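# Swing the fridge door fully open and leave it

## Task

Pull the refrigerator door open to a wide angle so it stays open without the robot holding it. Moving the door violently open or closed (slamming) counts as failure, and so does the robot toppling or finishing in a tilted stance.

## Robot and tools

Robot: a wheeled base with a lifting column carrying a head and two six-joint arms (left and right), each ending in a two-finger gripper. Shoulder height S = 0.90 m + column_m. Folded, the robot is 0.73 m long, 0.62 m wide, and its front sits 0.40 m ahead of the column. The base can only drive forward/back and turn in place; it cannot strafe.

Frames: the base frame has its origin on the floor under the column, between the drive wheels, with x forward, y to the robot's left, z up. left_hand and right_hand are reported in this frame as the point where the fingers meet (tips are 8 mm further); the hand's z axis runs along the fingers and its y axis across the opening. Odometry is the base frame as it was at the scene's start; heading is positive to the left, in -3.142 to 3.142 rad.

execute_actions: argument "actions" is a list holding one action object or nothing (empty list just reports state and images). An action may contain:
- "base": exactly one of {"translate_m": d}, a relative drive in metres from the current position, forward positive, range -3 to 3; or {"rotate_rad": d}, a relative turn in radians, counter-clockwise (left) positive, range -3.2 to 3.2. Very long base moves can be refused; split them up.
- "joints": a single object keyed by joint name, each value an absolute target (not an offset). Keys: column_m 0 to 0.8 (m); head_tilt_rad -0.61 to 1.308 (positive tilts down); for each side, left_/right_joint1_rad -2.879 to 2.879, joint2 0 to 3.141, joint3 0 to 3.019, joint4 -1.692 to 1.57, joint5 -1.57 to 1.57 (hand swings sideways, positive toward robot's right), joint6 -2.094 to 2.094 (hand roll, positive clockwise from behind), and left_/right_gripper_m 0 to 0.093 (fingertip gap in metres). Both arms go in this one object; list only joints you want to move, but omitted ones may still be driving to earlier targets.
- "speeds": optional caps for this action: translate_m 0.05 to 0.8 m/s, rotate_rad 0.1 to 1 rad/s (the maximum is the default). It does not slow the arms.
"cameras" picks which images return: cam_head_left, cam_head_right, cam_left_wrist, cam_right_wrist, nav_camera, or "all"; null/omitted gives all, [] gives none. Any bad key, name or out-of-range number rejects the entire call and nothing moves.

wait: {"seconds": 0 to 10}; commands nothing and returns state and images. zoom_image: {"camera": name, "region": [x0, y0, x1, y1]} in pixels of that camera's most recent full image, top-left origin, at most 504x504. finished_scene: {"scene": current scene number}; irreversible, and the door must already be open and staying open by itself.

Arm geometry (typical): right arm with joint1 = 1.57 (left arm -1.57), joints 5 and 6 at 0, lies in a forward-facing vertical plane 0.23 m beside the column. With a = joint2 - 0.35, b = 1.05 + joint2 - joint3, c = b - joint4, the hand is about 0.12 + 0.39 sin a + 0.38 cos b + 0.25 cos c m ahead and S + 0.39 cos a - 0.38 sin b - 0.25 sin c m high; c = 1.57 means fingers pointing down. Example: joints 2,3,4 = 0.93, 0.78, 0.14 give 0.60 m ahead, 0.25 m below S. Real hands sit up to ~5 cm lower and nearer the column than this; trust the reported hand position. Reach is about 1 m from the shoulder. Targets within ~0.03 rad (0.08 for joints 2 and 3) of the current reading may not move at all. For gentle contact, step about 0.05 rad per call from your previous target.

Gripping: fingers are 7 cm long; the hand body is 10 cm wide. Command an opening narrower than the object; "off_target" is then expected. A reported gap staying 0.002 m or more above target means something is held.

Reading results: base_status and joint_status give each motion's outcome: "done" (within tolerance; for the base it means the wheels turned fully, even if slipping), "off_target", "contact_stop" (base wheel stalled or column hit something; it now holds where it stopped), "time_out", "not_followed" with a "joint command not followed"/"cause:" line when a self-collision check withheld arm targets (back those joints off by at least 0.05 rad, or move the other arm or drive away). on_its_own describes uncommanded behaviour; "held at" is a target, not a position. A blocked arm keeps pushing; to relax it, resend its six reported positions as targets. If turned_by_wheels and turned_by_imu disagree by over ~4% and at least 0.05 rad, the base hit or slipped. base_tilt is in degrees (forward/right positive). motor_effort lists only left_wheel and right_wheel in percent, positive pushing forward; wheel_motors_off = 1 means the wheels were cut after pushing hard for ~3 s. A stall needs a 0.05 m reverse before turning again.

Cameras: head cameras look ahead and down by head_tilt_rad; nav_camera is low on the base front; wrist cameras look along the fingers, offset toward the hand's -x.

Avoid: swinging the door fast open or shut, hard base pushes (leaning back shows as forward tilt dropping 0.5 degrees or more), the arms striking or pressing each other, long hard pushing that heats motors (MOTOR HOT warning, then an OVER-TEMPERATURE FAULT drops the arm), tipping the robot, and ending with the door held only by the robot.

Each tool is called after "Emit:" as name([rows], argument=value, ...), one row to a line, values as JSON.

## Session

Emit:
execute_actions(actions=[], cameras=["cam_head_left","nav_camera"])

Scene clock: 0.00 s.
base_odometry: x=+0.000 y=+0.000 heading=+0.000 (m, m, rad; odometry frame)
turned_by_wheels: +0.000 (rad since the last result)
turned_by_imu: +0.000 (rad since the last result)
base_tilt: forward=-0.2 right=+0.6 (deg)
base_status: not commanded
joint_positions: column_m=+0.556 head_tilt_rad=+0.862 left_joint1_rad=-1.555 left_joint2_rad=+0.866 left_joint3_rad=+0.392 left_joint4_rad=-0.969 left_joint5_rad=-0.032 left_joint6_rad=-0.067 left_gripper_m=+0.095 right_joint1_rad=+1.572 right_joint2_rad=+0.898 right_joint3_rad=+0.393 right_joint4_rad=-0.923 right_joint5_rad=-0.020 right_joint6_rad=-0.033 right_gripper_m=+0.095
joint_status: not commanded
wheel_motors_off: 0
motor_effort: left_wheel=+0 right_wheel=+0 (%)
left_hand: x=+0.1384 y=+0.2331 z=+1.2620 quat_wxyz=(+0.443, +0.030, -0.896, -0.033) (m; base frame)
right_hand: x=+0.1395 y=-0.2217 z=+1.2523 quat_wxyz=(+0.437, +0.011, -0.899, -0.017) (m; base frame)
pictures: cam_head_left, nav_camera
Images, in order (width x height): cam_head_left 672x504, nav_camera 672x504.

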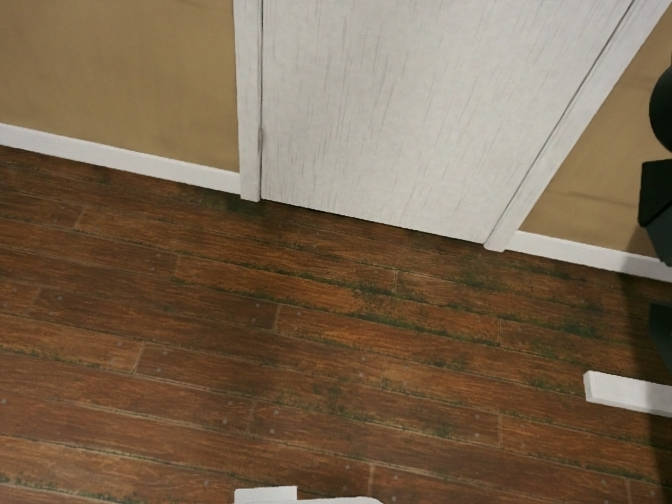

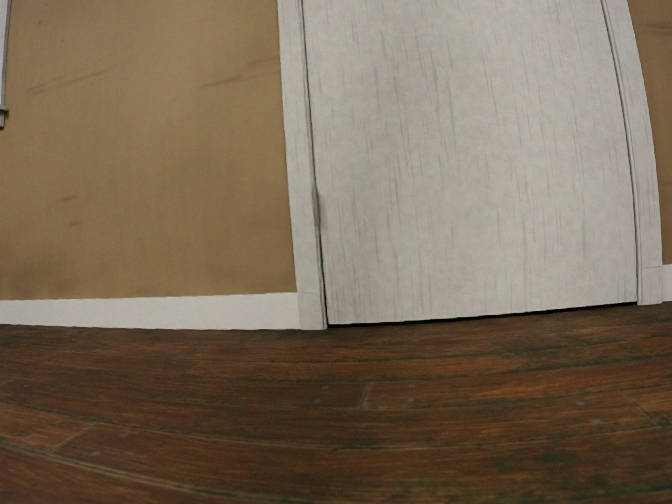

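Emit:
execute_actions([
  {"base":{"rotate_rad":2.0},"joints":{"head_tilt_rad":0.2}},
], cameras=["cam_head_left"])

Scene clock: 3.57 s.
base_odometry: x=+0.000 y=+0.000 heading=+1.999 (m, m, rad; odometry frame)
turned_by_wheels: +1.999 (rad since the last result)
turned_by_imu: +2.025 (rad since the last result)
base_tilt: forward=-0.1 right=+0.6 (deg)
base_status: done
joint_positions: column_m=+0.556 head_tilt_rad=+0.220 left_joint1_rad=-1.555 left_joint2_rad=+0.866 left_joint3_rad=+0.392 left_joint4_rad=-0.969 left_joint5_rad=-0.032 left_joint6_rad=-0.067 left_gripper_m=+0.095 right_joint1_rad=+1.572 right_joint2_rad=+0.898 right_joint3_rad=+0.393 right_joint4_rad=-0.923 right_joint5_rad=-0.020 right_joint6_rad=-0.033 right_gripper_m=+0.095
joint_status: all done
wheel_motors_off: 0
motor_effort: left_wheel=-3(35) right_wheel=+3(29) (%)
left_hand: x=+0.1384 y=+0.2331 z=+1.2620 quat_wxyz=(+0.443, +0.030, -0.896, -0.033) (m; base frame)
right_hand: x=+0.1395 y=-0.2217 z=+1.2523 quat_wxyz=(+0.437, +0.011, -0.899, -0.017) (m; base frame)
pictures: cam_head_left
Images, in order (width x height): cam_head_left 672x504.

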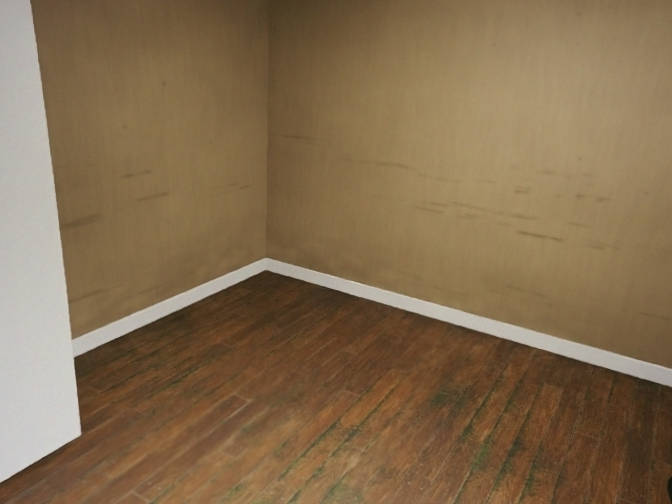

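Emit:
execute_actions([
  {"base":{"rotate_rad":0.9}},
], cameras=["cam_head_left","nav_camera"])

Scene clock: 6.00 s.
base_odometry: x=+0.000 y=+0.000 heading=+2.898 (m, m, rad; odometry frame)
turned_by_wheels: +0.899 (rad since the last result)
turned_by_imu: +0.912 (rad since the last result)
base_tilt: forward=-0.2 right=+0.7 (deg)
base_status: done
joint_positions: column_m=+0.556 head_tilt_rad=+0.220 left_joint1_rad=-1.555 left_joint2_rad=+0.866 left_joint3_rad=+0.392 left_joint4_rad=-0.969 left_joint5_rad=-0.032 left_joint6_rad=-0.067 left_gripper_m=+0.095 right_joint1_rad=+1.572 right_joint2_rad=+0.898 right_joint3_rad=+0.393 right_joint4_rad=-0.923 right_joint5_rad=-0.020 right_joint6_rad=-0.033 right_gripper_m=+0.095
joint_status: not commanded
wheel_motors_off: 0
motor_effort: left_wheel=-3(24) right_wheel=+3(23) (%)
left_hand: x=+0.1384 y=+0.2331 z=+1.2620 quat_wxyz=(+0.443, +0.030, -0.896, -0.033) (m; base frame)
right_hand: x=+0.1395 y=-0.2217 z=+1.2523 quat_wxyz=(+0.437, +0.011, -0.899, -0.017) (m; base frame)
pictures: cam_head_left, nav_camera
Images, in order (width x height): cam_head_left 672x504, nav_camera 672x504.

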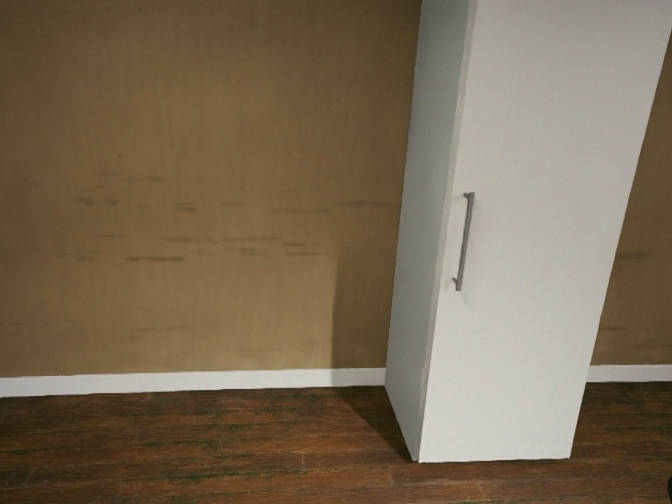

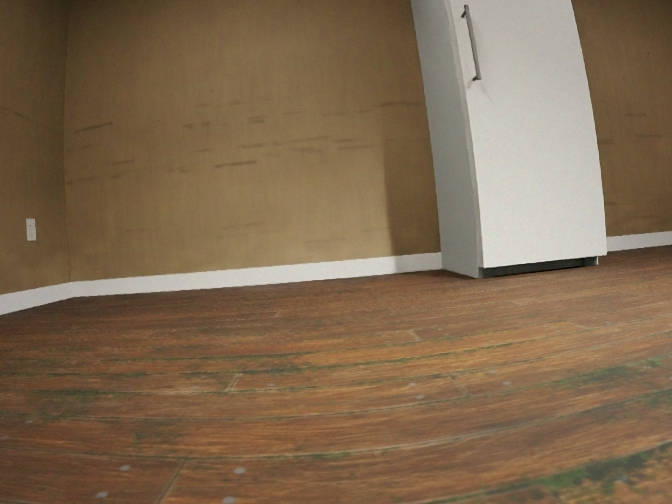

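Emit:
execute_actions([
  {"base":{"rotate_rad":-0.2},"joints":{"right_joint2_rad":0.95,"right_joint3_rad":1.4,"right_joint4_rad":0.6}},
], cameras=[])

Emit:
execute_actions([
  {"base":{"translate_m":1.3},"joints":{"column_m":0.08}},
], cameras=[])

Emit:
execute_actions([
  {"base":{"rotate_rad":0.2},"joints":{"head_tilt_rad":0.0}},
], cameras=["cam_head_left","cam_right_wrist"])

Scene clock: 8.07 s.
base_odometry: x=+0.000 y=+0.000 heading=+2.699 (m, m, rad; odometry frame)
turned_by_wheels: -0.199 (rad since the last result)
turned_by_imu: -0.202 (rad since the last result)
base_tilt: forward=-0.1 right=+0.6 (deg)
base_status: done
joint_positions: column_m=+0.556 head_tilt_rad=+0.220 left_joint1_rad=-1.555 left_joint2_rad=+0.866 left_joint3_rad=+0.392 left_joint4_rad=-0.969 left_joint5_rad=-0.032 left_joint6_rad=-0.067 left_gripper_m=+0.095 right_joint1_rad=+1.572 right_joint2_rad=+0.947 right_joint3_rad=+1.372 right_joint4_rad=+0.587 right_joint5_rad=-0.020 right_joint6_rad=-0.033 right_gripper_m=+0.095
joint_status: all done
wheel_motors_off: 0
motor_effort: left_wheel=+5(21) right_wheel=-4(21) (%)
left_hand: x=+0.1384 y=+0.2331 z=+1.2620 quat_wxyz=(+0.443, +0.030, -0.896, -0.033) (m; base frame)
right_hand: x=+0.8977 y=-0.2215 z=+1.5445 quat_wxyz=(-0.695, +0.019, -0.719, +0.004) (m; base frame)
pictures: none
No camera images: the call's "cameras" was empty. Leave "cameras" out to get every camera's image.

Scene clock: 14.57 s.
base_odometry: x=-1.163 y=+0.550 heading=+2.687 (m, m, rad; odometry frame)
turned_by_wheels: -0.013 (rad since the last result)
turned_by_imu: -0.020 (rad since the last result)
base_tilt: forward=-1.0 right=+0.5 (deg)
base_status: translate_m off_target (by the wheels' count: +1.287 of +1.300)
joint_positions: column_m=+0.376 head_tilt_rad=+0.219 left_joint1_rad=-1.555 left_joint2_rad=+0.865 left_joint3_rad=+0.395 left_joint4_rad=-0.969 left_joint5_rad=-0.032 left_joint6_rad=-0.067 left_gripper_m=+0.095 right_joint1_rad=+1.559 right_joint2_rad=+0.552 right_joint3_rad=+0.779 right_joint4_rad=+0.681 right_joint5_rad=+0.117 right_joint6_rad=-0.062 right_gripper_m=+0.095
joint_status: column_m contact_stop (moved -0.180 of -0.476)
wheel_motors_off: 0
on_its_own: column_m is held at +0.376, not at your +0.080, since a contact_stop
motor_effort: left_wheel=+23(48) right_wheel=+34(55) (%)
left_hand: x=+0.1402 y=+0.2331 z=+1.0812 quat_wxyz=(+0.441, +0.030, -0.896, -0.033) (m; base frame)
right_hand: x=+0.7055 y=-0.2485 z=+1.3420 quat_wxyz=(-0.654, -0.014, -0.753, +0.070) (m; base frame)
pictures: none
No camera images: the call's "cameras" was empty. Leave "cameras" out to get every camera's image.

not run: a stop came earlier in this reply.

Hit it already. Back off.

Emit:
execute_actions([
  {"base":{"translate_m":-0.45},"joints":{"head_tilt_rad":0.1,"column_m":0.6}},
], cameras=["cam_head_left","cam_right_wrist"])

Scene clock: 18.17 s.
base_odometry: x=-0.759 y=+0.353 heading=+2.686 (m, m, rad; odometry frame)
turned_by_wheels: -0.001 (rad since the last result)
turned_by_imu: +0.001 (rad since the last result)
base_tilt: forward=-0.1 right=+0.6 (deg)
base_status: done
joint_positions: column_m=+0.600 head_tilt_rad=+0.119 left_joint1_rad=-1.555 left_joint2_rad=+0.865 left_joint3_rad=+0.391 left_joint4_rad=-0.969 left_joint5_rad=-0.032 left_joint6_rad=-0.067 left_gripper_m=+0.095 right_joint1_rad=+1.569 right_joint2_rad=+0.952 right_joint3_rad=+1.353 right_joint4_rad=+0.591 right_joint5_rad=-0.018 right_joint6_rad=-0.028 right_gripper_m=+0.095
joint_status: all done
wheel_motors_off: 0
motor_effort: left_wheel=-1(36) right_wheel=+1(38) (%)
left_hand: x=+0.1380 y=+0.2331 z=+1.3060 quat_wxyz=(+0.443, +0.030, -0.895, -0.033) (m; base frame)
right_hand: x=+0.8938 y=-0.2230 z=+1.5745 quat_wxyz=(-0.687, +0.016, -0.726, +0.004) (m; base frame)
pictures: cam_head_left, cam_right_wrist
Images, in order (width x height): cam_head_left 672x504, cam_right_wrist 504x504.

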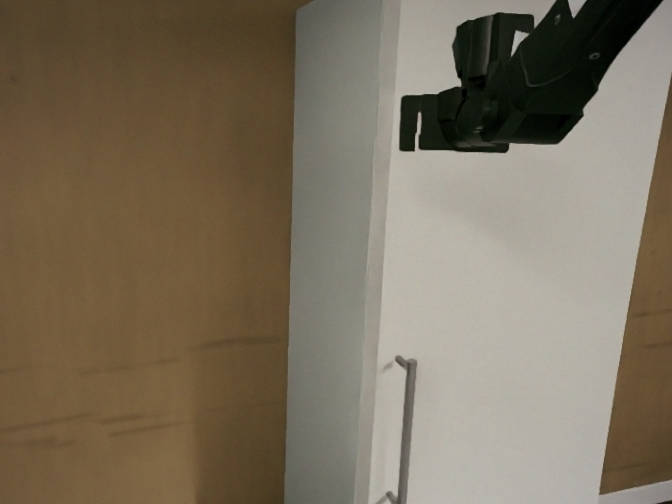

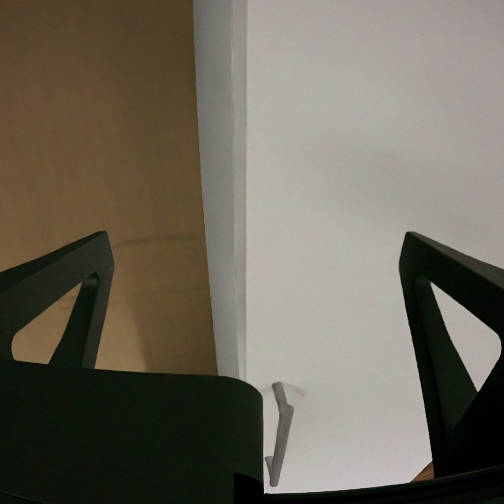

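Emit:
execute_actions([
  {"joints":{"column_m":0.1}},
], cameras=["cam_head_left","cam_right_wrist"])

Scene clock: 25.27 s.
base_odometry: x=-0.759 y=+0.353 heading=+2.686 (m, m, rad; odometry frame)
turned_by_wheels: +0.000 (rad since the last result)
turned_by_imu: +0.002 (rad since the last result)
base_tilt: forward=-0.1 right=+0.8 (deg)
base_status: not commanded
joint_positions: column_m=+0.100 head_tilt_rad=+0.119 left_joint1_rad=-1.555 left_joint2_rad=+0.865 left_joint3_rad=+0.391 left_joint4_rad=-0.969 left_joint5_rad=-0.032 left_joint6_rad=-0.067 left_gripper_m=+0.095 right_joint1_rad=+1.569 right_joint2_rad=+0.952 right_joint3_rad=+1.354 right_joint4_rad=+0.591 right_joint5_rad=-0.018 right_joint6_rad=-0.028 right_gripper_m=+0.095
joint_status: all done
wheel_motors_off: 0
motor_effort: left_wheel=-1(1) right_wheel=+1(2) (%)
left_hand: x=+0.1380 y=+0.2331 z=+0.8061 quat_wxyz=(+0.443, +0.030, -0.895, -0.033) (m; base frame)
right_hand: x=+0.8939 y=-0.2230 z=+1.0751 quat_wxyz=(-0.688, +0.016, -0.726, +0.004) (m; base frame)
pictures: cam_head_left, cam_right_wrist
Images, in order (width x height): cam_head_left 672x504, cam_right_wrist 504x504.

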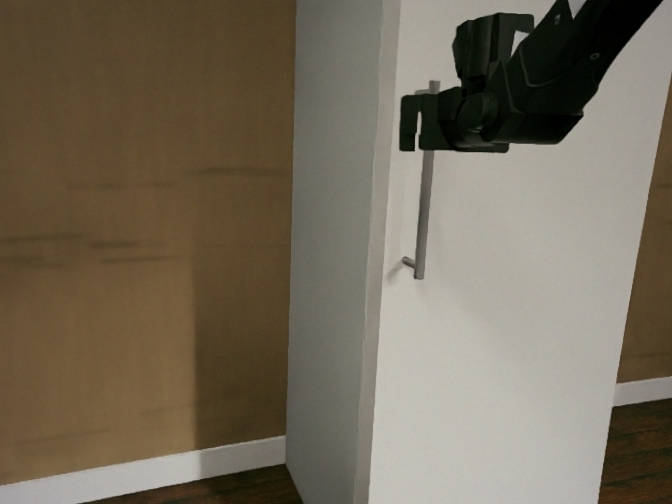

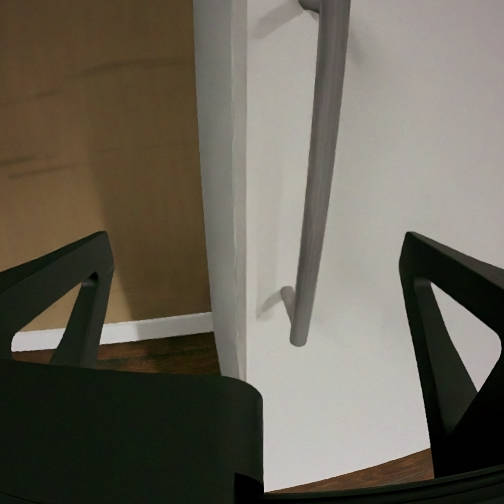

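Emit:
execute_actions([
  {"base":{"translate_m":0.15},"speeds":{"translate_m":0.15}},
], cameras=["cam_right_wrist"])

Scene clock: 27.20 s.
base_odometry: x=-0.894 y=+0.419 heading=+2.687 (m, m, rad; odometry frame)
turned_by_wheels: +0.001 (rad since the last result)
turned_by_imu: +0.001 (rad since the last result)
base_tilt: forward=-0.2 right=+0.7 (deg)
base_status: done
joint_positions: column_m=+0.100 head_tilt_rad=+0.119 left_joint1_rad=-1.555 left_joint2_rad=+0.865 left_joint3_rad=+0.391 left_joint4_rad=-0.969 left_joint5_rad=-0.032 left_joint6_rad=-0.067 left_gripper_m=+0.095 right_joint1_rad=+1.569 right_joint2_rad=+0.952 right_joint3_rad=+1.356 right_joint4_rad=+0.591 right_joint5_rad=-0.018 right_joint6_rad=-0.028 right_gripper_m=+0.095
joint_status: not commanded
wheel_motors_off: 0
motor_effort: left_wheel=+3(28) right_wheel=+0(26) (%)
left_hand: x=+0.1384 y=+0.2331 z=+0.8060 quat_wxyz=(+0.443, +0.030, -0.896, -0.033) (m; base frame)
right_hand: x=+0.8945 y=-0.2230 z=+1.0763 quat_wxyz=(-0.688, +0.016, -0.725, +0.004) (m; base frame)
pictures: cam_right_wrist
Images, in order (width x height): cam_right_wrist 504x504.

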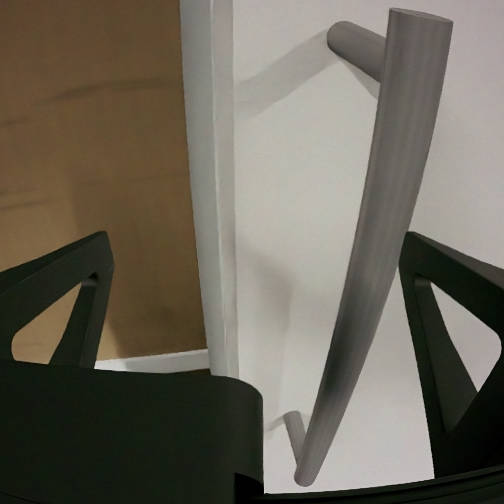

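Handle drifts right; correct slightly.

Emit:
execute_actions([
  {"base":{"rotate_rad":-0.04}},
], cameras=[])

Emit:
execute_actions([
  {"base":{"translate_m":0.05},"speeds":{"translate_m":0.1}},
], cameras=["cam_right_wrist"])

Scene clock: 28.20 s.
base_odometry: x=-0.894 y=+0.419 heading=+2.648 (m, m, rad; odometry frame)
turned_by_wheels: -0.039 (rad since the last result)
turned_by_imu: -0.039 (rad since the last result)
base_tilt: forward=-0.1 right=+0.7 (deg)
base_status: done
joint_positions: column_m=+0.100 head_tilt_rad=+0.119 left_joint1_rad=-1.555 left_joint2_rad=+0.865 left_joint3_rad=+0.391 left_joint4_rad=-0.969 left_joint5_rad=-0.032 left_joint6_rad=-0.067 left_gripper_m=+0.095 right_joint1_rad=+1.570 right_joint2_rad=+0.952 right_joint3_rad=+1.356 right_joint4_rad=+0.591 right_joint5_rad=-0.019 right_joint6_rad=-0.028 right_gripper_m=+0.095
joint_status: not commanded
wheel_motors_off: 0
motor_effort: left_wheel=+1(36) right_wheel=-1(33) (%)
left_hand: x=+0.1384 y=+0.2331 z=+0.8060 quat_wxyz=(+0.443, +0.030, -0.896, -0.033) (m; base frame)
right_hand: x=+0.8945 y=-0.2224 z=+1.0764 quat_wxyz=(-0.688, +0.017, -0.725, +0.003) (m; base frame)
pictures: none
No camera images: the call's "cameras" was empty. Leave "cameras" out to get every camera's image.

Scene clock: 29.57 s.
base_odometry: x=-0.938 y=+0.442 heading=+2.648 (m, m, rad; odometry frame)
turned_by_wheels: +0.000 (rad since the last result)
turned_by_imu: +0.000 (rad since the last result)
base_tilt: forward=-0.1 right=+0.5 (deg)
base_status: done
joint_positions: column_m=+0.100 head_tilt_rad=+0.119 left_joint1_rad=-1.555 left_joint2_rad=+0.865 left_joint3_rad=+0.391 left_joint4_rad=-0.969 left_joint5_rad=-0.032 left_joint6_rad=-0.067 left_gripper_m=+0.095 right_joint1_rad=+1.570 right_joint2_rad=+0.952 right_joint3_rad=+1.359 right_joint4_rad=+0.591 right_joint5_rad=-0.019 right_joint6_rad=-0.028 right_gripper_m=+0.095
joint_status: not commanded
wheel_motors_off: 0
motor_effort: left_wheel=+3(46) right_wheel=+2(23) (%)
left_hand: x=+0.1384 y=+0.2331 z=+0.8060 quat_wxyz=(+0.443, +0.030, -0.896, -0.033) (m; base frame)
right_hand: x=+0.8950 y=-0.2224 z=+1.0776 quat_wxyz=(-0.689, +0.017, -0.724, +0.003) (m; base frame)
pictures: cam_right_wrist
Images, in order (width x height): cam_right_wrist 504x504.

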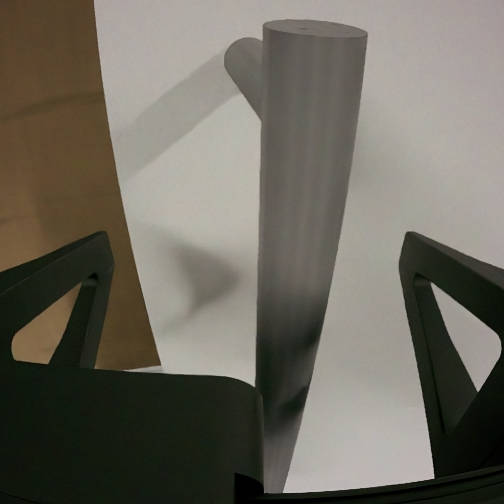

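Emit:
execute_actions([
  {"joints":{"right_gripper_m":0.0}},
], cameras=[])

Emit:
execute_actions([
  {"base":{"translate_m":-0.3},"speeds":{"translate_m":0.12}},
], cameras=["cam_head_left"])

Scene clock: 30.40 s.
base_odometry: x=-0.938 y=+0.442 heading=+2.648 (m, m, rad; odometry frame)
turned_by_wheels: +0.000 (rad since the last result)
turned_by_imu: +0.000 (rad since the last result)
base_tilt: forward=-0.2 right=+0.4 (deg)
base_status: not commanded
joint_positions: column_m=+0.100 head_tilt_rad=+0.119 left_joint1_rad=-1.555 left_joint2_rad=+0.865 left_joint3_rad=+0.391 left_joint4_rad=-0.969 left_joint5_rad=-0.032 left_joint6_rad=-0.067 left_gripper_m=+0.095 right_joint1_rad=+1.554 right_joint2_rad=+0.952 right_joint3_rad=+1.360 right_joint4_rad=+0.591 right_joint5_rad=+0.003 right_joint6_rad=-0.011 right_gripper_m=+0.018
joint_status: right_gripper_m off_target (ended at +0.018, target +0.000)
wheel_motors_off: 0
motor_effort: left_wheel=-2(5) right_wheel=+5(6) (%)
left_hand: x=+0.1384 y=+0.2331 z=+0.8060 quat_wxyz=(+0.443, +0.030, -0.896, -0.033) (m; base frame)
right_hand: x=+0.8954 y=-0.2316 z=+1.0785 quat_wxyz=(-0.690, +0.005, -0.724, +0.013) (m; base frame)
pictures: none
No camera images: the call's "cameras" was empty. Leave "cameras" out to get every camera's image.

Scene clock: 33.63 s.
base_odometry: x=-0.674 y=+0.300 heading=+2.648 (m, m, rad; odometry frame)
turned_by_wheels: +0.000 (rad since the last result)
turned_by_imu: +0.001 (rad since the last result)
base_tilt: forward=-0.2 right=+0.7 (deg)
base_status: done
joint_positions: column_m=+0.100 head_tilt_rad=+0.119 left_joint1_rad=-1.555 left_joint2_rad=+0.865 left_joint3_rad=+0.391 left_joint4_rad=-0.969 left_joint5_rad=-0.032 left_joint6_rad=-0.067 left_gripper_m=+0.095 right_joint1_rad=+1.579 right_joint2_rad=+0.963 right_joint3_rad=+1.395 right_joint4_rad=+0.587 right_joint5_rad=-0.022 right_joint6_rad=-0.023 right_gripper_m=+0.001
joint_status: not commanded
wheel_motors_off: 0
on_its_own: right_gripper_m moved -0.017 to your old target +0.000
motor_effort: left_wheel=+0(69) right_wheel=+1(51) (%)
left_hand: x=+0.1382 y=+0.2331 z=+0.8060 quat_wxyz=(+0.443, +0.030, -0.896, -0.033) (m; base frame)
right_hand: x=+0.9044 y=-0.2189 z=+1.0889 quat_wxyz=(-0.697, +0.015, -0.717, -0.004) (m; base frame)
pictures: cam_head_left
Images, in order (width x height): cam_head_left 672x504.

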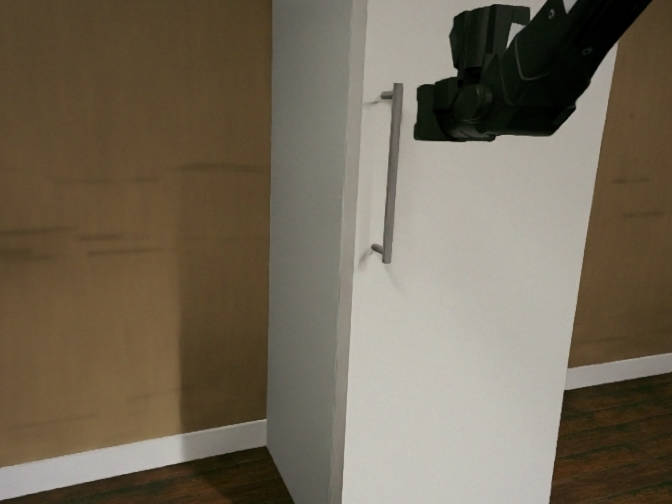

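Emit:
execute_actions([
  {"base":{"translate_m":0.33},"joints":{"right_gripper_m":0.09},"speeds":{"translate_m":0.15}},
], cameras=["cam_right_wrist"])

Scene clock: 36.73 s.
base_odometry: x=-0.964 y=+0.456 heading=+2.649 (m, m, rad; odometry frame)
turned_by_wheels: +0.001 (rad since the last result)
turned_by_imu: +0.002 (rad since the last result)
base_tilt: forward=+0.0 right=+0.7 (deg)
base_status: done
joint_positions: column_m=+0.100 head_tilt_rad=+0.119 left_joint1_rad=-1.555 left_joint2_rad=+0.865 left_joint3_rad=+0.391 left_joint4_rad=-0.969 left_joint5_rad=-0.032 left_joint6_rad=-0.067 left_gripper_m=+0.095 right_joint1_rad=+1.579 right_joint2_rad=+0.961 right_joint3_rad=+1.392 right_joint4_rad=+0.587 right_joint5_rad=-0.038 right_joint6_rad=-0.024 right_gripper_m=+0.090
joint_status: all done
wheel_motors_off: 0
motor_effort: left_wheel=+2(26) right_wheel=+0(28) (%)
left_hand: x=+0.1384 y=+0.2331 z=+0.8060 quat_wxyz=(+0.443, +0.030, -0.896, -0.033) (m; base frame)
right_hand: x=+0.9034 y=-0.2161 z=+1.0888 quat_wxyz=(-0.697, +0.021, -0.717, -0.009) (m; base frame)
pictures: cam_right_wrist
Images, in order (width x height): cam_right_wrist 504x504.

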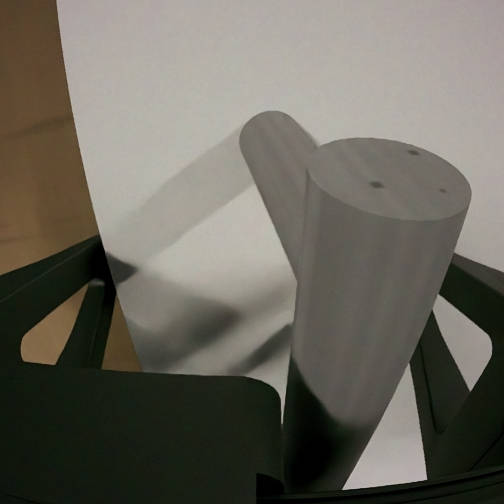

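Emit:
execute_actions([
  {"joints":{"right_gripper_m":0.0}},
], cameras=[])

Emit:
execute_actions([
  {"base":{"translate_m":-0.3},"speeds":{"translate_m":0.05}},
], cameras=["cam_head_left"])

Scene clock: 37.57 s.
base_odometry: x=-0.964 y=+0.456 heading=+2.649 (m, m, rad; odometry frame)
turned_by_wheels: +0.000 (rad since the last result)
turned_by_imu: +0.001 (rad since the last result)
base_tilt: forward=-0.1 right=+0.4 (deg)
base_status: not commanded
joint_positions: column_m=+0.100 head_tilt_rad=+0.119 left_joint1_rad=-1.555 left_joint2_rad=+0.865 left_joint3_rad=+0.391 left_joint4_rad=-0.969 left_joint5_rad=-0.032 left_joint6_rad=-0.067 left_gripper_m=+0.095 right_joint1_rad=+1.613 right_joint2_rad=+0.959 right_joint3_rad=+1.387 right_joint4_rad=+0.588 right_joint5_rad=-0.002 right_joint6_rad=-0.033 right_gripper_m=+0.075
joint_status: right_gripper_m off_target (ended at +0.075, target +0.000)
wheel_motors_off: 0
motor_effort: left_wheel=+14(16) right_wheel=-8(9) (%)
left_hand: x=+0.1384 y=+0.2331 z=+0.8060 quat_wxyz=(+0.443, +0.030, -0.896, -0.033) (m; base frame)
right_hand: x=+0.9019 y=-0.2109 z=+1.0877 quat_wxyz=(-0.696, +0.007, -0.718, -0.010) (m; base frame)
pictures: none
No camera images: the call's "cameras" was empty. Leave "cameras" out to get every camera's image.

Scene clock: 44.27 s.
base_odometry: x=-0.700 y=+0.314 heading=+2.649 (m, m, rad; odometry frame)
turned_by_wheels: +0.000 (rad since the last result)
turned_by_imu: +0.002 (rad since the last result)
base_tilt: forward=+0.0 right=+0.5 (deg)
base_status: done
joint_positions: column_m=+0.100 head_tilt_rad=+0.119 left_joint1_rad=-1.555 left_joint2_rad=+0.865 left_joint3_rad=+0.391 left_joint4_rad=-0.969 left_joint5_rad=-0.032 left_joint6_rad=-0.067 left_gripper_m=+0.095 right_joint1_rad=+1.580 right_joint2_rad=+0.967 right_joint3_rad=+1.398 right_joint4_rad=+0.588 right_joint5_rad=-0.021 right_joint6_rad=-0.023 right_gripper_m=+0.001
joint_status: not commanded
wheel_motors_off: 0
on_its_own: right_gripper_m moved -0.075 to your old target +0.000
motor_effort: left_wheel=+0(60) right_wheel=+0(46) (%)
left_hand: x=+0.1380 y=+0.2331 z=+0.8061 quat_wxyz=(+0.443, +0.030, -0.895, -0.033) (m; base frame)
right_hand: x=+0.9053 y=-0.2189 z=+1.0876 quat_wxyz=(-0.697, +0.015, -0.717, -0.004) (m; base frame)
pictures: cam_head_left
Images, in order (width x height): cam_head_left 672x504.

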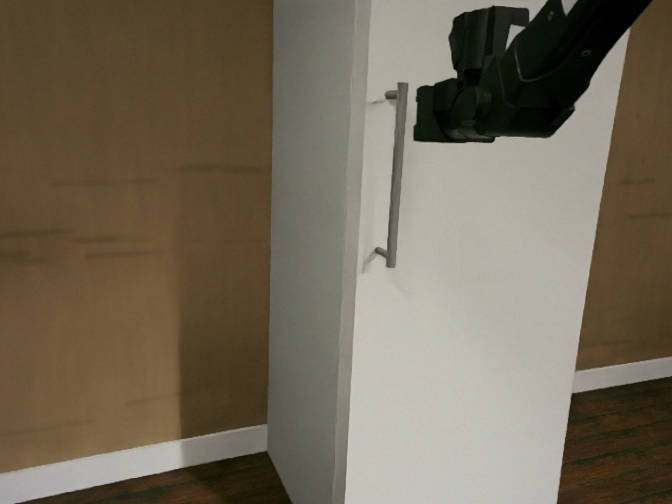

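Emit:
execute_actions([
  {"base":{"rotate_rad":-0.32},"joints":{"right_joint5_rad":-1.2}},
], cameras=[])

Emit:
execute_actions([
  {"base":{"translate_m":0.42},"speeds":{"translate_m":0.15}},
], cameras=["cam_head_left","cam_right_wrist"])

Scene clock: 48.37 s.
base_odometry: x=-0.700 y=+0.314 heading=+2.330 (m, m, rad; odometry frame)
turned_by_wheels: -0.319 (rad since the last result)
turned_by_imu: -0.320 (rad since the last result)
base_tilt: forward=-0.1 right=+0.8 (deg)
base_status: done
joint_positions: column_m=+0.100 head_tilt_rad=+0.119 left_joint1_rad=-1.555 left_joint2_rad=+0.865 left_joint3_rad=+0.391 left_joint4_rad=-0.969 left_joint5_rad=-0.032 left_joint6_rad=-0.067 left_gripper_m=+0.095 right_joint1_rad=+1.576 right_joint2_rad=+0.967 right_joint3_rad=+1.398 right_joint4_rad=+0.588 right_joint5_rad=-1.198 right_joint6_rad=-0.023 right_gripper_m=+0.001
joint_status: all done
wheel_motors_off: 0
motor_effort: left_wheel=+3(38) right_wheel=-2(37) (%)
left_hand: x=+0.1380 y=+0.2331 z=+0.8061 quat_wxyz=(+0.443, +0.030, -0.895, -0.033) (m; base frame)
right_hand: x=+0.7958 y=-0.0640 z=+1.0914 quat_wxyz=(-0.581, +0.399, -0.586, -0.399) (m; base frame)
pictures: none
No camera images: the call's "cameras" was empty. Leave "cameras" out to get every camera's image.

Scene clock: 52.03 s.
base_odometry: x=-0.989 y=+0.619 heading=+2.330 (m, m, rad; odometry frame)
turned_by_wheels: +0.000 (rad since the last result)
turned_by_imu: +0.000 (rad since the last result)
base_tilt: forward=-0.3 right=+0.6 (deg)
base_status: done
joint_positions: column_m=+0.100 head_tilt_rad=+0.119 left_joint1_rad=-1.555 left_joint2_rad=+0.865 left_joint3_rad=+0.391 left_joint4_rad=-0.969 left_joint5_rad=-0.032 left_joint6_rad=-0.067 left_gripper_m=+0.095 right_joint1_rad=+1.576 right_joint2_rad=+0.964 right_joint3_rad=+1.397 right_joint4_rad=+0.588 right_joint5_rad=-1.199 right_joint6_rad=-0.024 right_gripper_m=+0.001
joint_status: not commanded
wheel_motors_off: 0
motor_effort: left_wheel=+0(49) right_wheel=+1(30) (%)
left_hand: x=+0.1382 y=+0.2331 z=+0.8060 quat_wxyz=(+0.443, +0.030, -0.896, -0.033) (m; base frame)
right_hand: x=+0.7953 y=-0.0639 z=+1.0926 quat_wxyz=(-0.581, +0.400, -0.586, -0.399) (m; base frame)
pictures: cam_head_left, cam_right_wrist
Images, in order (width x height): cam_head_left 672x504, cam_right_wrist 504x504.

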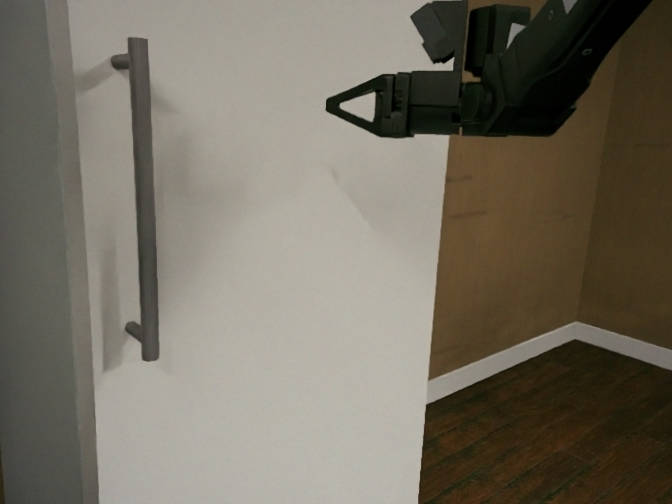

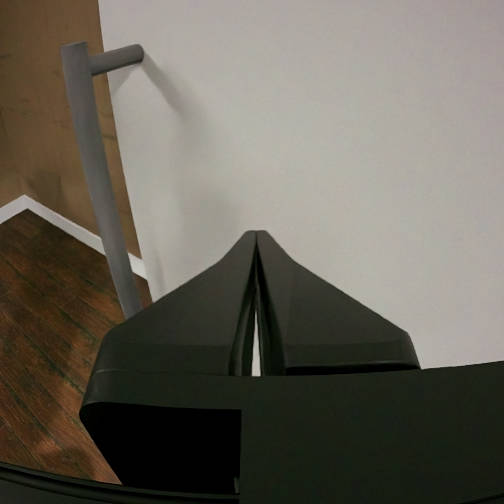

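Far right; rotate back left.

Emit:
execute_actions([
  {"base":{"rotate_rad":0.25},"speeds":{"rotate_rad":0.2}},
], cameras=["cam_head_left","cam_right_wrist"])

Scene clock: 53.97 s.
base_odometry: x=-0.989 y=+0.619 heading=+2.579 (m, m, rad; odometry frame)
turned_by_wheels: +0.249 (rad since the last result)
turned_by_imu: +0.252 (rad since the last result)
base_tilt: forward=-0.2 right=+0.7 (deg)
base_status: done
joint_positions: column_m=+0.100 head_tilt_rad=+0.119 left_joint1_rad=-1.555 left_joint2_rad=+0.865 left_joint3_rad=+0.391 left_joint4_rad=-0.969 left_joint5_rad=-0.032 left_joint6_rad=-0.067 left_gripper_m=+0.095 right_joint1_rad=+1.575 right_joint2_rad=+0.964 right_joint3_rad=+1.397 right_joint4_rad=+0.588 right_joint5_rad=-1.199 right_joint6_rad=-0.024 right_gripper_m=+0.001
joint_status: not commanded
wheel_motors_off: 0
motor_effort: left_wheel=-1(31) right_wheel=+0(27) (%)
left_hand: x=+0.1382 y=+0.2331 z=+0.8060 quat_wxyz=(+0.443, +0.030, -0.896, -0.033) (m; base frame)
right_hand: x=+0.7953 y=-0.0641 z=+1.0925 quat_wxyz=(-0.581, +0.400, -0.586, -0.399) (m; base frame)
pictures: cam_head_left, cam_right_wrist
Images, in order (width x height): cam_head_left 672x504, cam_right_wrist 504x504.

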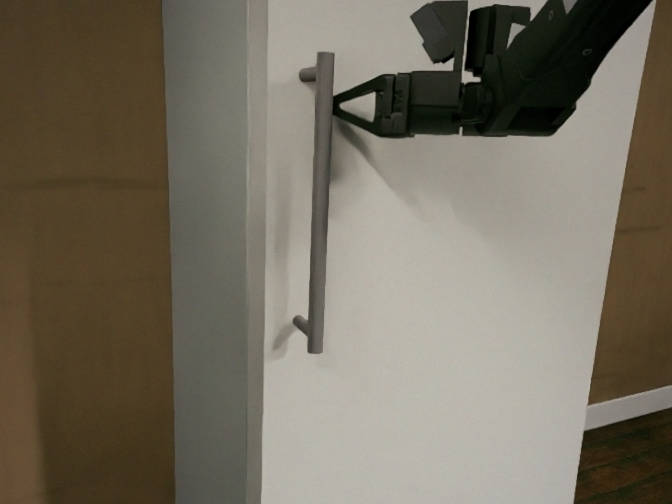

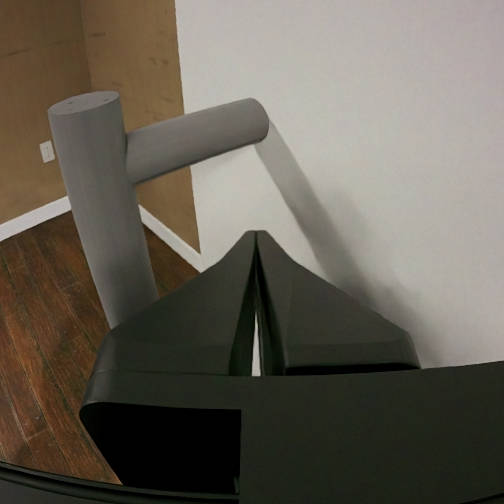

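Tip is heading into the gap. Continue.

Emit:
execute_actions([
  {"base":{"rotate_rad":0.07},"speeds":{"rotate_rad":0.1}},
], cameras=[])

Emit:
execute_actions([
  {"base":{"translate_m":-0.3},"speeds":{"translate_m":0.07}},
], cameras=["cam_head_left"])

Scene clock: 55.63 s.
base_odometry: x=-0.989 y=+0.619 heading=+2.646 (m, m, rad; odometry frame)
turned_by_wheels: +0.067 (rad since the last result)
turned_by_imu: +0.068 (rad since the last result)
base_tilt: forward=-0.2 right=+0.6 (deg)
base_status: done
joint_positions: column_m=+0.100 head_tilt_rad=+0.119 left_joint1_rad=-1.555 left_joint2_rad=+0.865 left_joint3_rad=+0.391 left_joint4_rad=-0.969 left_joint5_rad=-0.032 left_joint6_rad=-0.067 left_gripper_m=+0.095 right_joint1_rad=+1.553 right_joint2_rad=+0.957 right_joint3_rad=+1.392 right_joint4_rad=+0.590 right_joint5_rad=-1.218 right_joint6_rad=-0.035 right_gripper_m=+0.001
joint_status: not commanded
wheel_motors_off: 0
motor_effort: left_wheel=-4(34) right_wheel=+6(26) (%)
left_hand: x=+0.1382 y=+0.2331 z=+0.8060 quat_wxyz=(+0.443, +0.030, -0.896, -0.033) (m; base frame)
right_hand: x=+0.7920 y=-0.0690 z=+1.0923 quat_wxyz=(-0.579, +0.412, -0.584, -0.392) (m; base frame)
pictures: none
No camera images: the call's "cameras" was empty. Leave "cameras" out to get every camera's image.

Scene clock: 60.57 s.
base_odometry: x=-0.725 y=+0.476 heading=+2.647 (m, m, rad; odometry frame)
turned_by_wheels: +0.001 (rad since the last result)
turned_by_imu: +0.002 (rad since the last result)
base_tilt: forward=-0.2 right=+0.6 (deg)
base_status: done
joint_positions: column_m=+0.100 head_tilt_rad=+0.119 left_joint1_rad=-1.555 left_joint2_rad=+0.865 left_joint3_rad=+0.391 left_joint4_rad=-0.969 left_joint5_rad=-0.032 left_joint6_rad=-0.067 left_gripper_m=+0.095 right_joint1_rad=+1.578 right_joint2_rad=+0.966 right_joint3_rad=+1.397 right_joint4_rad=+0.590 right_joint5_rad=-1.199 right_joint6_rad=-0.023 right_gripper_m=+0.001
joint_status: not commanded
wheel_motors_off: 0
motor_effort: left_wheel=+1(49) right_wheel=-1(23) (%)
left_hand: x=+0.1384 y=+0.2331 z=+0.8060 quat_wxyz=(+0.443, +0.030, -0.896, -0.033) (m; base frame)
right_hand: x=+0.7952 y=-0.0634 z=+1.0920 quat_wxyz=(-0.581, +0.400, -0.585, -0.400) (m; base frame)
pictures: cam_head_left
Images, in order (width x height): cam_head_left 672x504.

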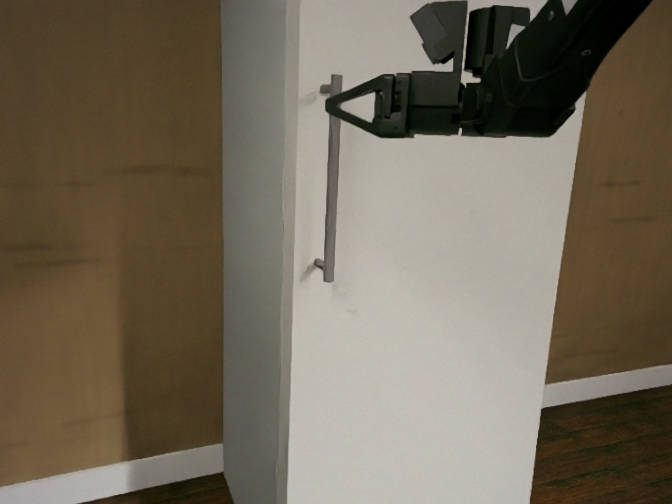

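Emit:
execute_actions([
  {"base":{"rotate_rad":-0.15},"joints":{"right_joint5_rad":-1.5,"right_gripper_m":0.06}},
], cameras=[])

Emit:
execute_actions([
  {"base":{"translate_m":0.3},"speeds":{"translate_m":0.15}},
], cameras=["cam_head_left","cam_right_wrist"])

Scene clock: 61.87 s.
base_odometry: x=-0.725 y=+0.476 heading=+2.498 (m, m, rad; odometry frame)
turned_by_wheels: -0.149 (rad since the last result)
turned_by_imu: -0.150 (rad since the last result)
base_tilt: forward=-0.2 right=+0.5 (deg)
base_status: done
joint_positions: column_m=+0.100 head_tilt_rad=+0.119 left_joint1_rad=-1.555 left_joint2_rad=+0.865 left_joint3_rad=+0.391 left_joint4_rad=-0.969 left_joint5_rad=-0.032 left_joint6_rad=-0.067 left_gripper_m=+0.095 right_joint1_rad=+1.576 right_joint2_rad=+0.966 right_joint3_rad=+1.397 right_joint4_rad=+0.590 right_joint5_rad=-1.498 right_joint6_rad=-0.023 right_gripper_m=+0.060
joint_status: all done
wheel_motors_off: 0
motor_effort: left_wheel=+1(39) right_wheel=+0(29) (%)
left_hand: x=+0.1384 y=+0.2331 z=+0.8060 quat_wxyz=(+0.443, +0.030, -0.896, -0.033) (m; base frame)
right_hand: x=+0.7453 y=-0.0527 z=+1.0931 quat_wxyz=(-0.517, +0.481, -0.517, -0.484) (m; base frame)
pictures: none
No camera images: the call's "cameras" was empty. Leave "cameras" out to get every camera's image.

Scene clock: 64.73 s.
base_odometry: x=-0.965 y=+0.657 heading=+2.497 (m, m, rad; odometry frame)
turned_by_wheels: +0.000 (rad since the last result)
turned_by_imu: +0.000 (rad since the last result)
base_tilt: forward=+0.0 right=+0.4 (deg)
base_status: done
joint_positions: column_m=+0.100 head_tilt_rad=+0.119 left_joint1_rad=-1.555 left_joint2_rad=+0.865 left_joint3_rad=+0.391 left_joint4_rad=-0.969 left_joint5_rad=-0.032 left_joint6_rad=-0.067 left_gripper_m=+0.095 right_joint1_rad=+1.576 right_joint2_rad=+0.964 right_joint3_rad=+1.396 right_joint4_rad=+0.590 right_joint5_rad=-1.499 right_joint6_rad=-0.024 right_gripper_m=+0.060
joint_status: not commanded
wheel_motors_off: 0
motor_effort: left_wheel=+0(52) right_wheel=+0(24) (%)
left_hand: x=+0.1384 y=+0.2331 z=+0.8060 quat_wxyz=(+0.443, +0.030, -0.896, -0.033) (m; base frame)
right_hand: x=+0.7449 y=-0.0527 z=+1.0939 quat_wxyz=(-0.517, +0.481, -0.517, -0.483) (m; base frame)
pictures: cam_head_left, cam_right_wrist
Images, in order (width x height): cam_head_left 672x504, cam_right_wrist 504x504.

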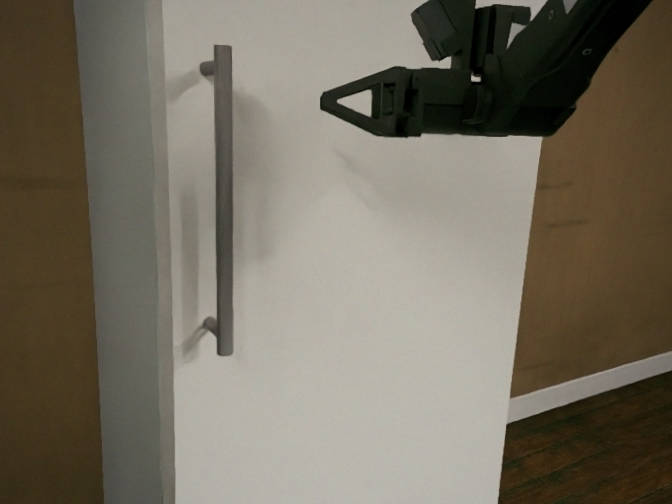

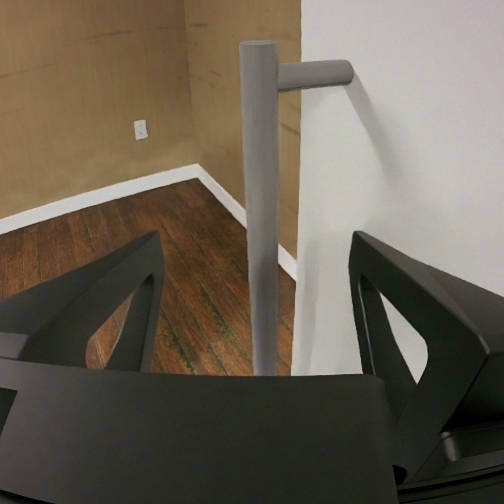

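Centered.

Emit:
execute_actions([
  {"base":{"rotate_rad":0.2},"speeds":{"rotate_rad":0.15}},
], cameras=["cam_right_wrist"])

Scene clock: 66.73 s.
base_odometry: x=-0.965 y=+0.657 heading=+2.696 (m, m, rad; odometry frame)
turned_by_wheels: +0.199 (rad since the last result)
turned_by_imu: +0.201 (rad since the last result)
base_tilt: forward=-0.2 right=+0.6 (deg)
base_status: done
joint_positions: column_m=+0.100 head_tilt_rad=+0.119 left_joint1_rad=-1.555 left_joint2_rad=+0.865 left_joint3_rad=+0.391 left_joint4_rad=-0.969 left_joint5_rad=-0.032 left_joint6_rad=-0.067 left_gripper_m=+0.095 right_joint1_rad=+1.576 right_joint2_rad=+0.964 right_joint3_rad=+1.396 right_joint4_rad=+0.590 right_joint5_rad=-1.499 right_joint6_rad=-0.024 right_gripper_m=+0.060
joint_status: not commanded
wheel_motors_off: 0
motor_effort: left_wheel=-1(30) right_wheel=+0(25) (%)
left_hand: x=+0.1384 y=+0.2331 z=+0.8060 quat_wxyz=(+0.443, +0.030, -0.896, -0.033) (m; base frame)
right_hand: x=+0.7449 y=-0.0528 z=+1.0938 quat_wxyz=(-0.517, +0.481, -0.517, -0.483) (m; base frame)
pictures: cam_right_wrist
Images, in order (width x height): cam_right_wrist 504x504.

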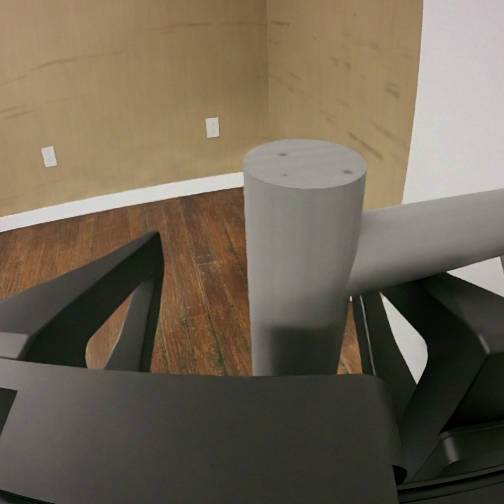

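Emit:
execute_actions([
  {"joints":{"right_gripper_m":0.0}},
], cameras=[])

Emit:
execute_actions([
  {"base":{"translate_m":-0.3},"speeds":{"translate_m":0.07}},
], cameras=["cam_head_left"])

Scene clock: 67.63 s.
base_odometry: x=-0.965 y=+0.657 heading=+2.696 (m, m, rad; odometry frame)
turned_by_wheels: +0.000 (rad since the last result)
turned_by_imu: +0.000 (rad since the last result)
base_tilt: forward=-0.2 right=+0.4 (deg)
base_status: not commanded
joint_positions: column_m=+0.100 head_tilt_rad=+0.119 left_joint1_rad=-1.555 left_joint2_rad=+0.865 left_joint3_rad=+0.391 left_joint4_rad=-0.969 left_joint5_rad=-0.032 left_joint6_rad=-0.067 left_gripper_m=+0.095 right_joint1_rad=+1.574 right_joint2_rad=+0.969 right_joint3_rad=+1.400 right_joint4_rad=+0.593 right_joint5_rad=-1.452 right_joint6_rad=-0.046 right_gripper_m=+0.015
joint_status: right_gripper_m off_target (ended at +0.015, target +0.000)
wheel_motors_off: 0
motor_effort: left_wheel=-2(4) right_wheel=-6(8) (%)
left_hand: x=+0.1384 y=+0.2331 z=+0.8060 quat_wxyz=(+0.443, +0.030, -0.896, -0.033) (m; base frame)
right_hand: x=+0.7543 y=-0.0539 z=+1.0923 quat_wxyz=(-0.534, +0.476, -0.523, -0.464) (m; base frame)
pictures: none
No camera images: the call's "cameras" was empty. Leave "cameras" out to get every camera's image.

Scene clock: 75.33 s.
base_odometry: x=-0.698 y=+0.529 heading=+2.667 (m, m, rad; odometry frame)
turned_by_wheels: -0.030 (rad since the last result)
turned_by_imu: -0.028 (rad since the last result)
base_tilt: forward=-0.2 right=+0.4 (deg)
base_status: translate_m off_target (by the wheels' count: -0.295 of -0.300)
joint_positions: column_m=+0.100 head_tilt_rad=+0.119 left_joint1_rad=-1.555 left_joint2_rad=+0.865 left_joint3_rad=+0.391 left_joint4_rad=-0.969 left_joint5_rad=-0.032 left_joint6_rad=-0.067 left_gripper_m=+0.095 right_joint1_rad=+1.417 right_joint2_rad=+1.015 right_joint3_rad=+1.491 right_joint4_rad=+0.580 right_joint5_rad=-0.753 right_joint6_rad=+0.076 right_gripper_m=+0.014
joint_status: not commanded
wheel_motors_off: 0
motor_effort: left_wheel=-23(69) right_wheel=+3(45) (%)
left_hand: x=+0.1384 y=+0.2331 z=+0.8060 quat_wxyz=(+0.443, +0.030, -0.896, -0.033) (m; base frame)
right_hand: x=+0.8905 y=-0.1578 z=+1.0869 quat_wxyz=(-0.643, +0.253, -0.690, -0.214) (m; base frame)
pictures: cam_head_left
Images, in order (width x height): cam_head_left 672x504.

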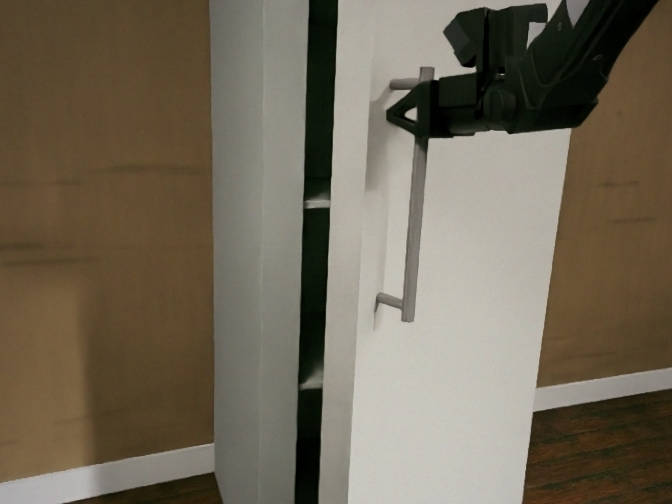

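Opening. Continue, relaxing the wrist.

Emit:
execute_actions([
  {"base":{"translate_m":-0.3},"joints":{"right_joint5_rad":-0.3},"speeds":{"translate_m":0.08}},
], cameras=["cam_head_left"])

Emit:
execute_actions([
  {"base":{"rotate_rad":-0.3},"speeds":{"rotate_rad":0.12}},
], cameras=["cam_head_left"])

Scene clock: 79.90 s.
base_odometry: x=-0.432 y=+0.392 heading=+2.667 (m, m, rad; odometry frame)
turned_by_wheels: +0.000 (rad since the last result)
turned_by_imu: +0.002 (rad since the last result)
base_tilt: forward=-0.1 right=+0.7 (deg)
base_status: done
joint_positions: column_m=+0.100 head_tilt_rad=+0.119 left_joint1_rad=-1.555 left_joint2_rad=+0.865 left_joint3_rad=+0.391 left_joint4_rad=-0.969 left_joint5_rad=-0.032 left_joint6_rad=-0.067 left_gripper_m=+0.095 right_joint1_rad=+1.579 right_joint2_rad=+0.965 right_joint3_rad=+1.393 right_joint4_rad=+0.584 right_joint5_rad=-0.301 right_joint6_rad=-0.023 right_gripper_m=+0.001
joint_status: all done
wheel_motors_off: 0
on_its_own: right_gripper_m moved -0.013 to your old target +0.000
motor_effort: left_wheel=+1(82) right_wheel=+0(24) (%)
left_hand: x=+0.1382 y=+0.2331 z=+0.8060 quat_wxyz=(+0.443, +0.030, -0.896, -0.033) (m; base frame)
right_hand: x=+0.8962 y=-0.1716 z=+1.0861 quat_wxyz=(-0.688, +0.111, -0.709, -0.104) (m; base frame)
pictures: cam_head_left
Images, in order (width x height): cam_head_left 672x504.

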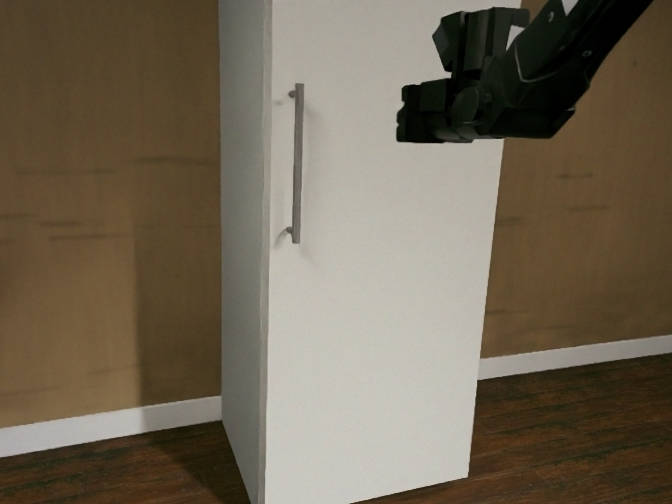

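Scene clock: 82.87 s.
base_odometry: x=-0.431 y=+0.392 heading=+2.368 (m, m, rad; odometry frame)
turned_by_wheels: -0.299 (rad since the last result)
turned_by_imu: -0.301 (rad since the last result)
base_tilt: forward=-0.1 right=+0.8 (deg)
base_status: done
joint_positions: column_m=+0.100 head_tilt_rad=+0.119 left_joint1_rad=-1.555 left_joint2_rad=+0.865 left_joint3_rad=+0.391 left_joint4_rad=-0.969 left_joint5_rad=-0.032 left_joint6_rad=-0.067 left_gripper_m=+0.095 right_joint1_rad=+1.577 right_joint2_rad=+0.965 right_joint3_rad=+1.393 right_joint4_rad=+0.584 right_joint5_rad=-0.301 right_joint6_rad=-0.023 right_gripper_m=+0.001
joint_status: not commanded
wheel_motors_off: 0
motor_effort: left_wheel=+3(37) right_wheel=-1(30) (%)
left_hand: x=+0.1382 y=+0.2331 z=+0.8060 quat_wxyz=(+0.443, +0.030, -0.896, -0.033) (m; base frame)
right_hand: x=+0.8963 y=-0.1725 z=+1.0859 quat_wxyz=(-0.688, +0.112, -0.709, -0.103) (m; base frame)
pictures: cam_head_left
Images, in order (width x height): cam_head_left 672x504.

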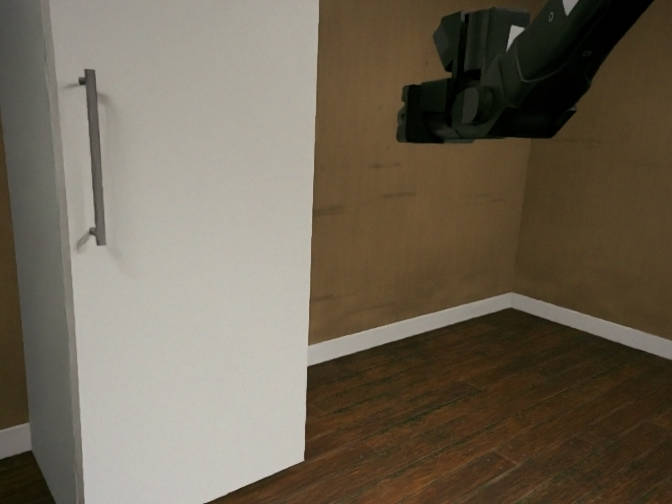

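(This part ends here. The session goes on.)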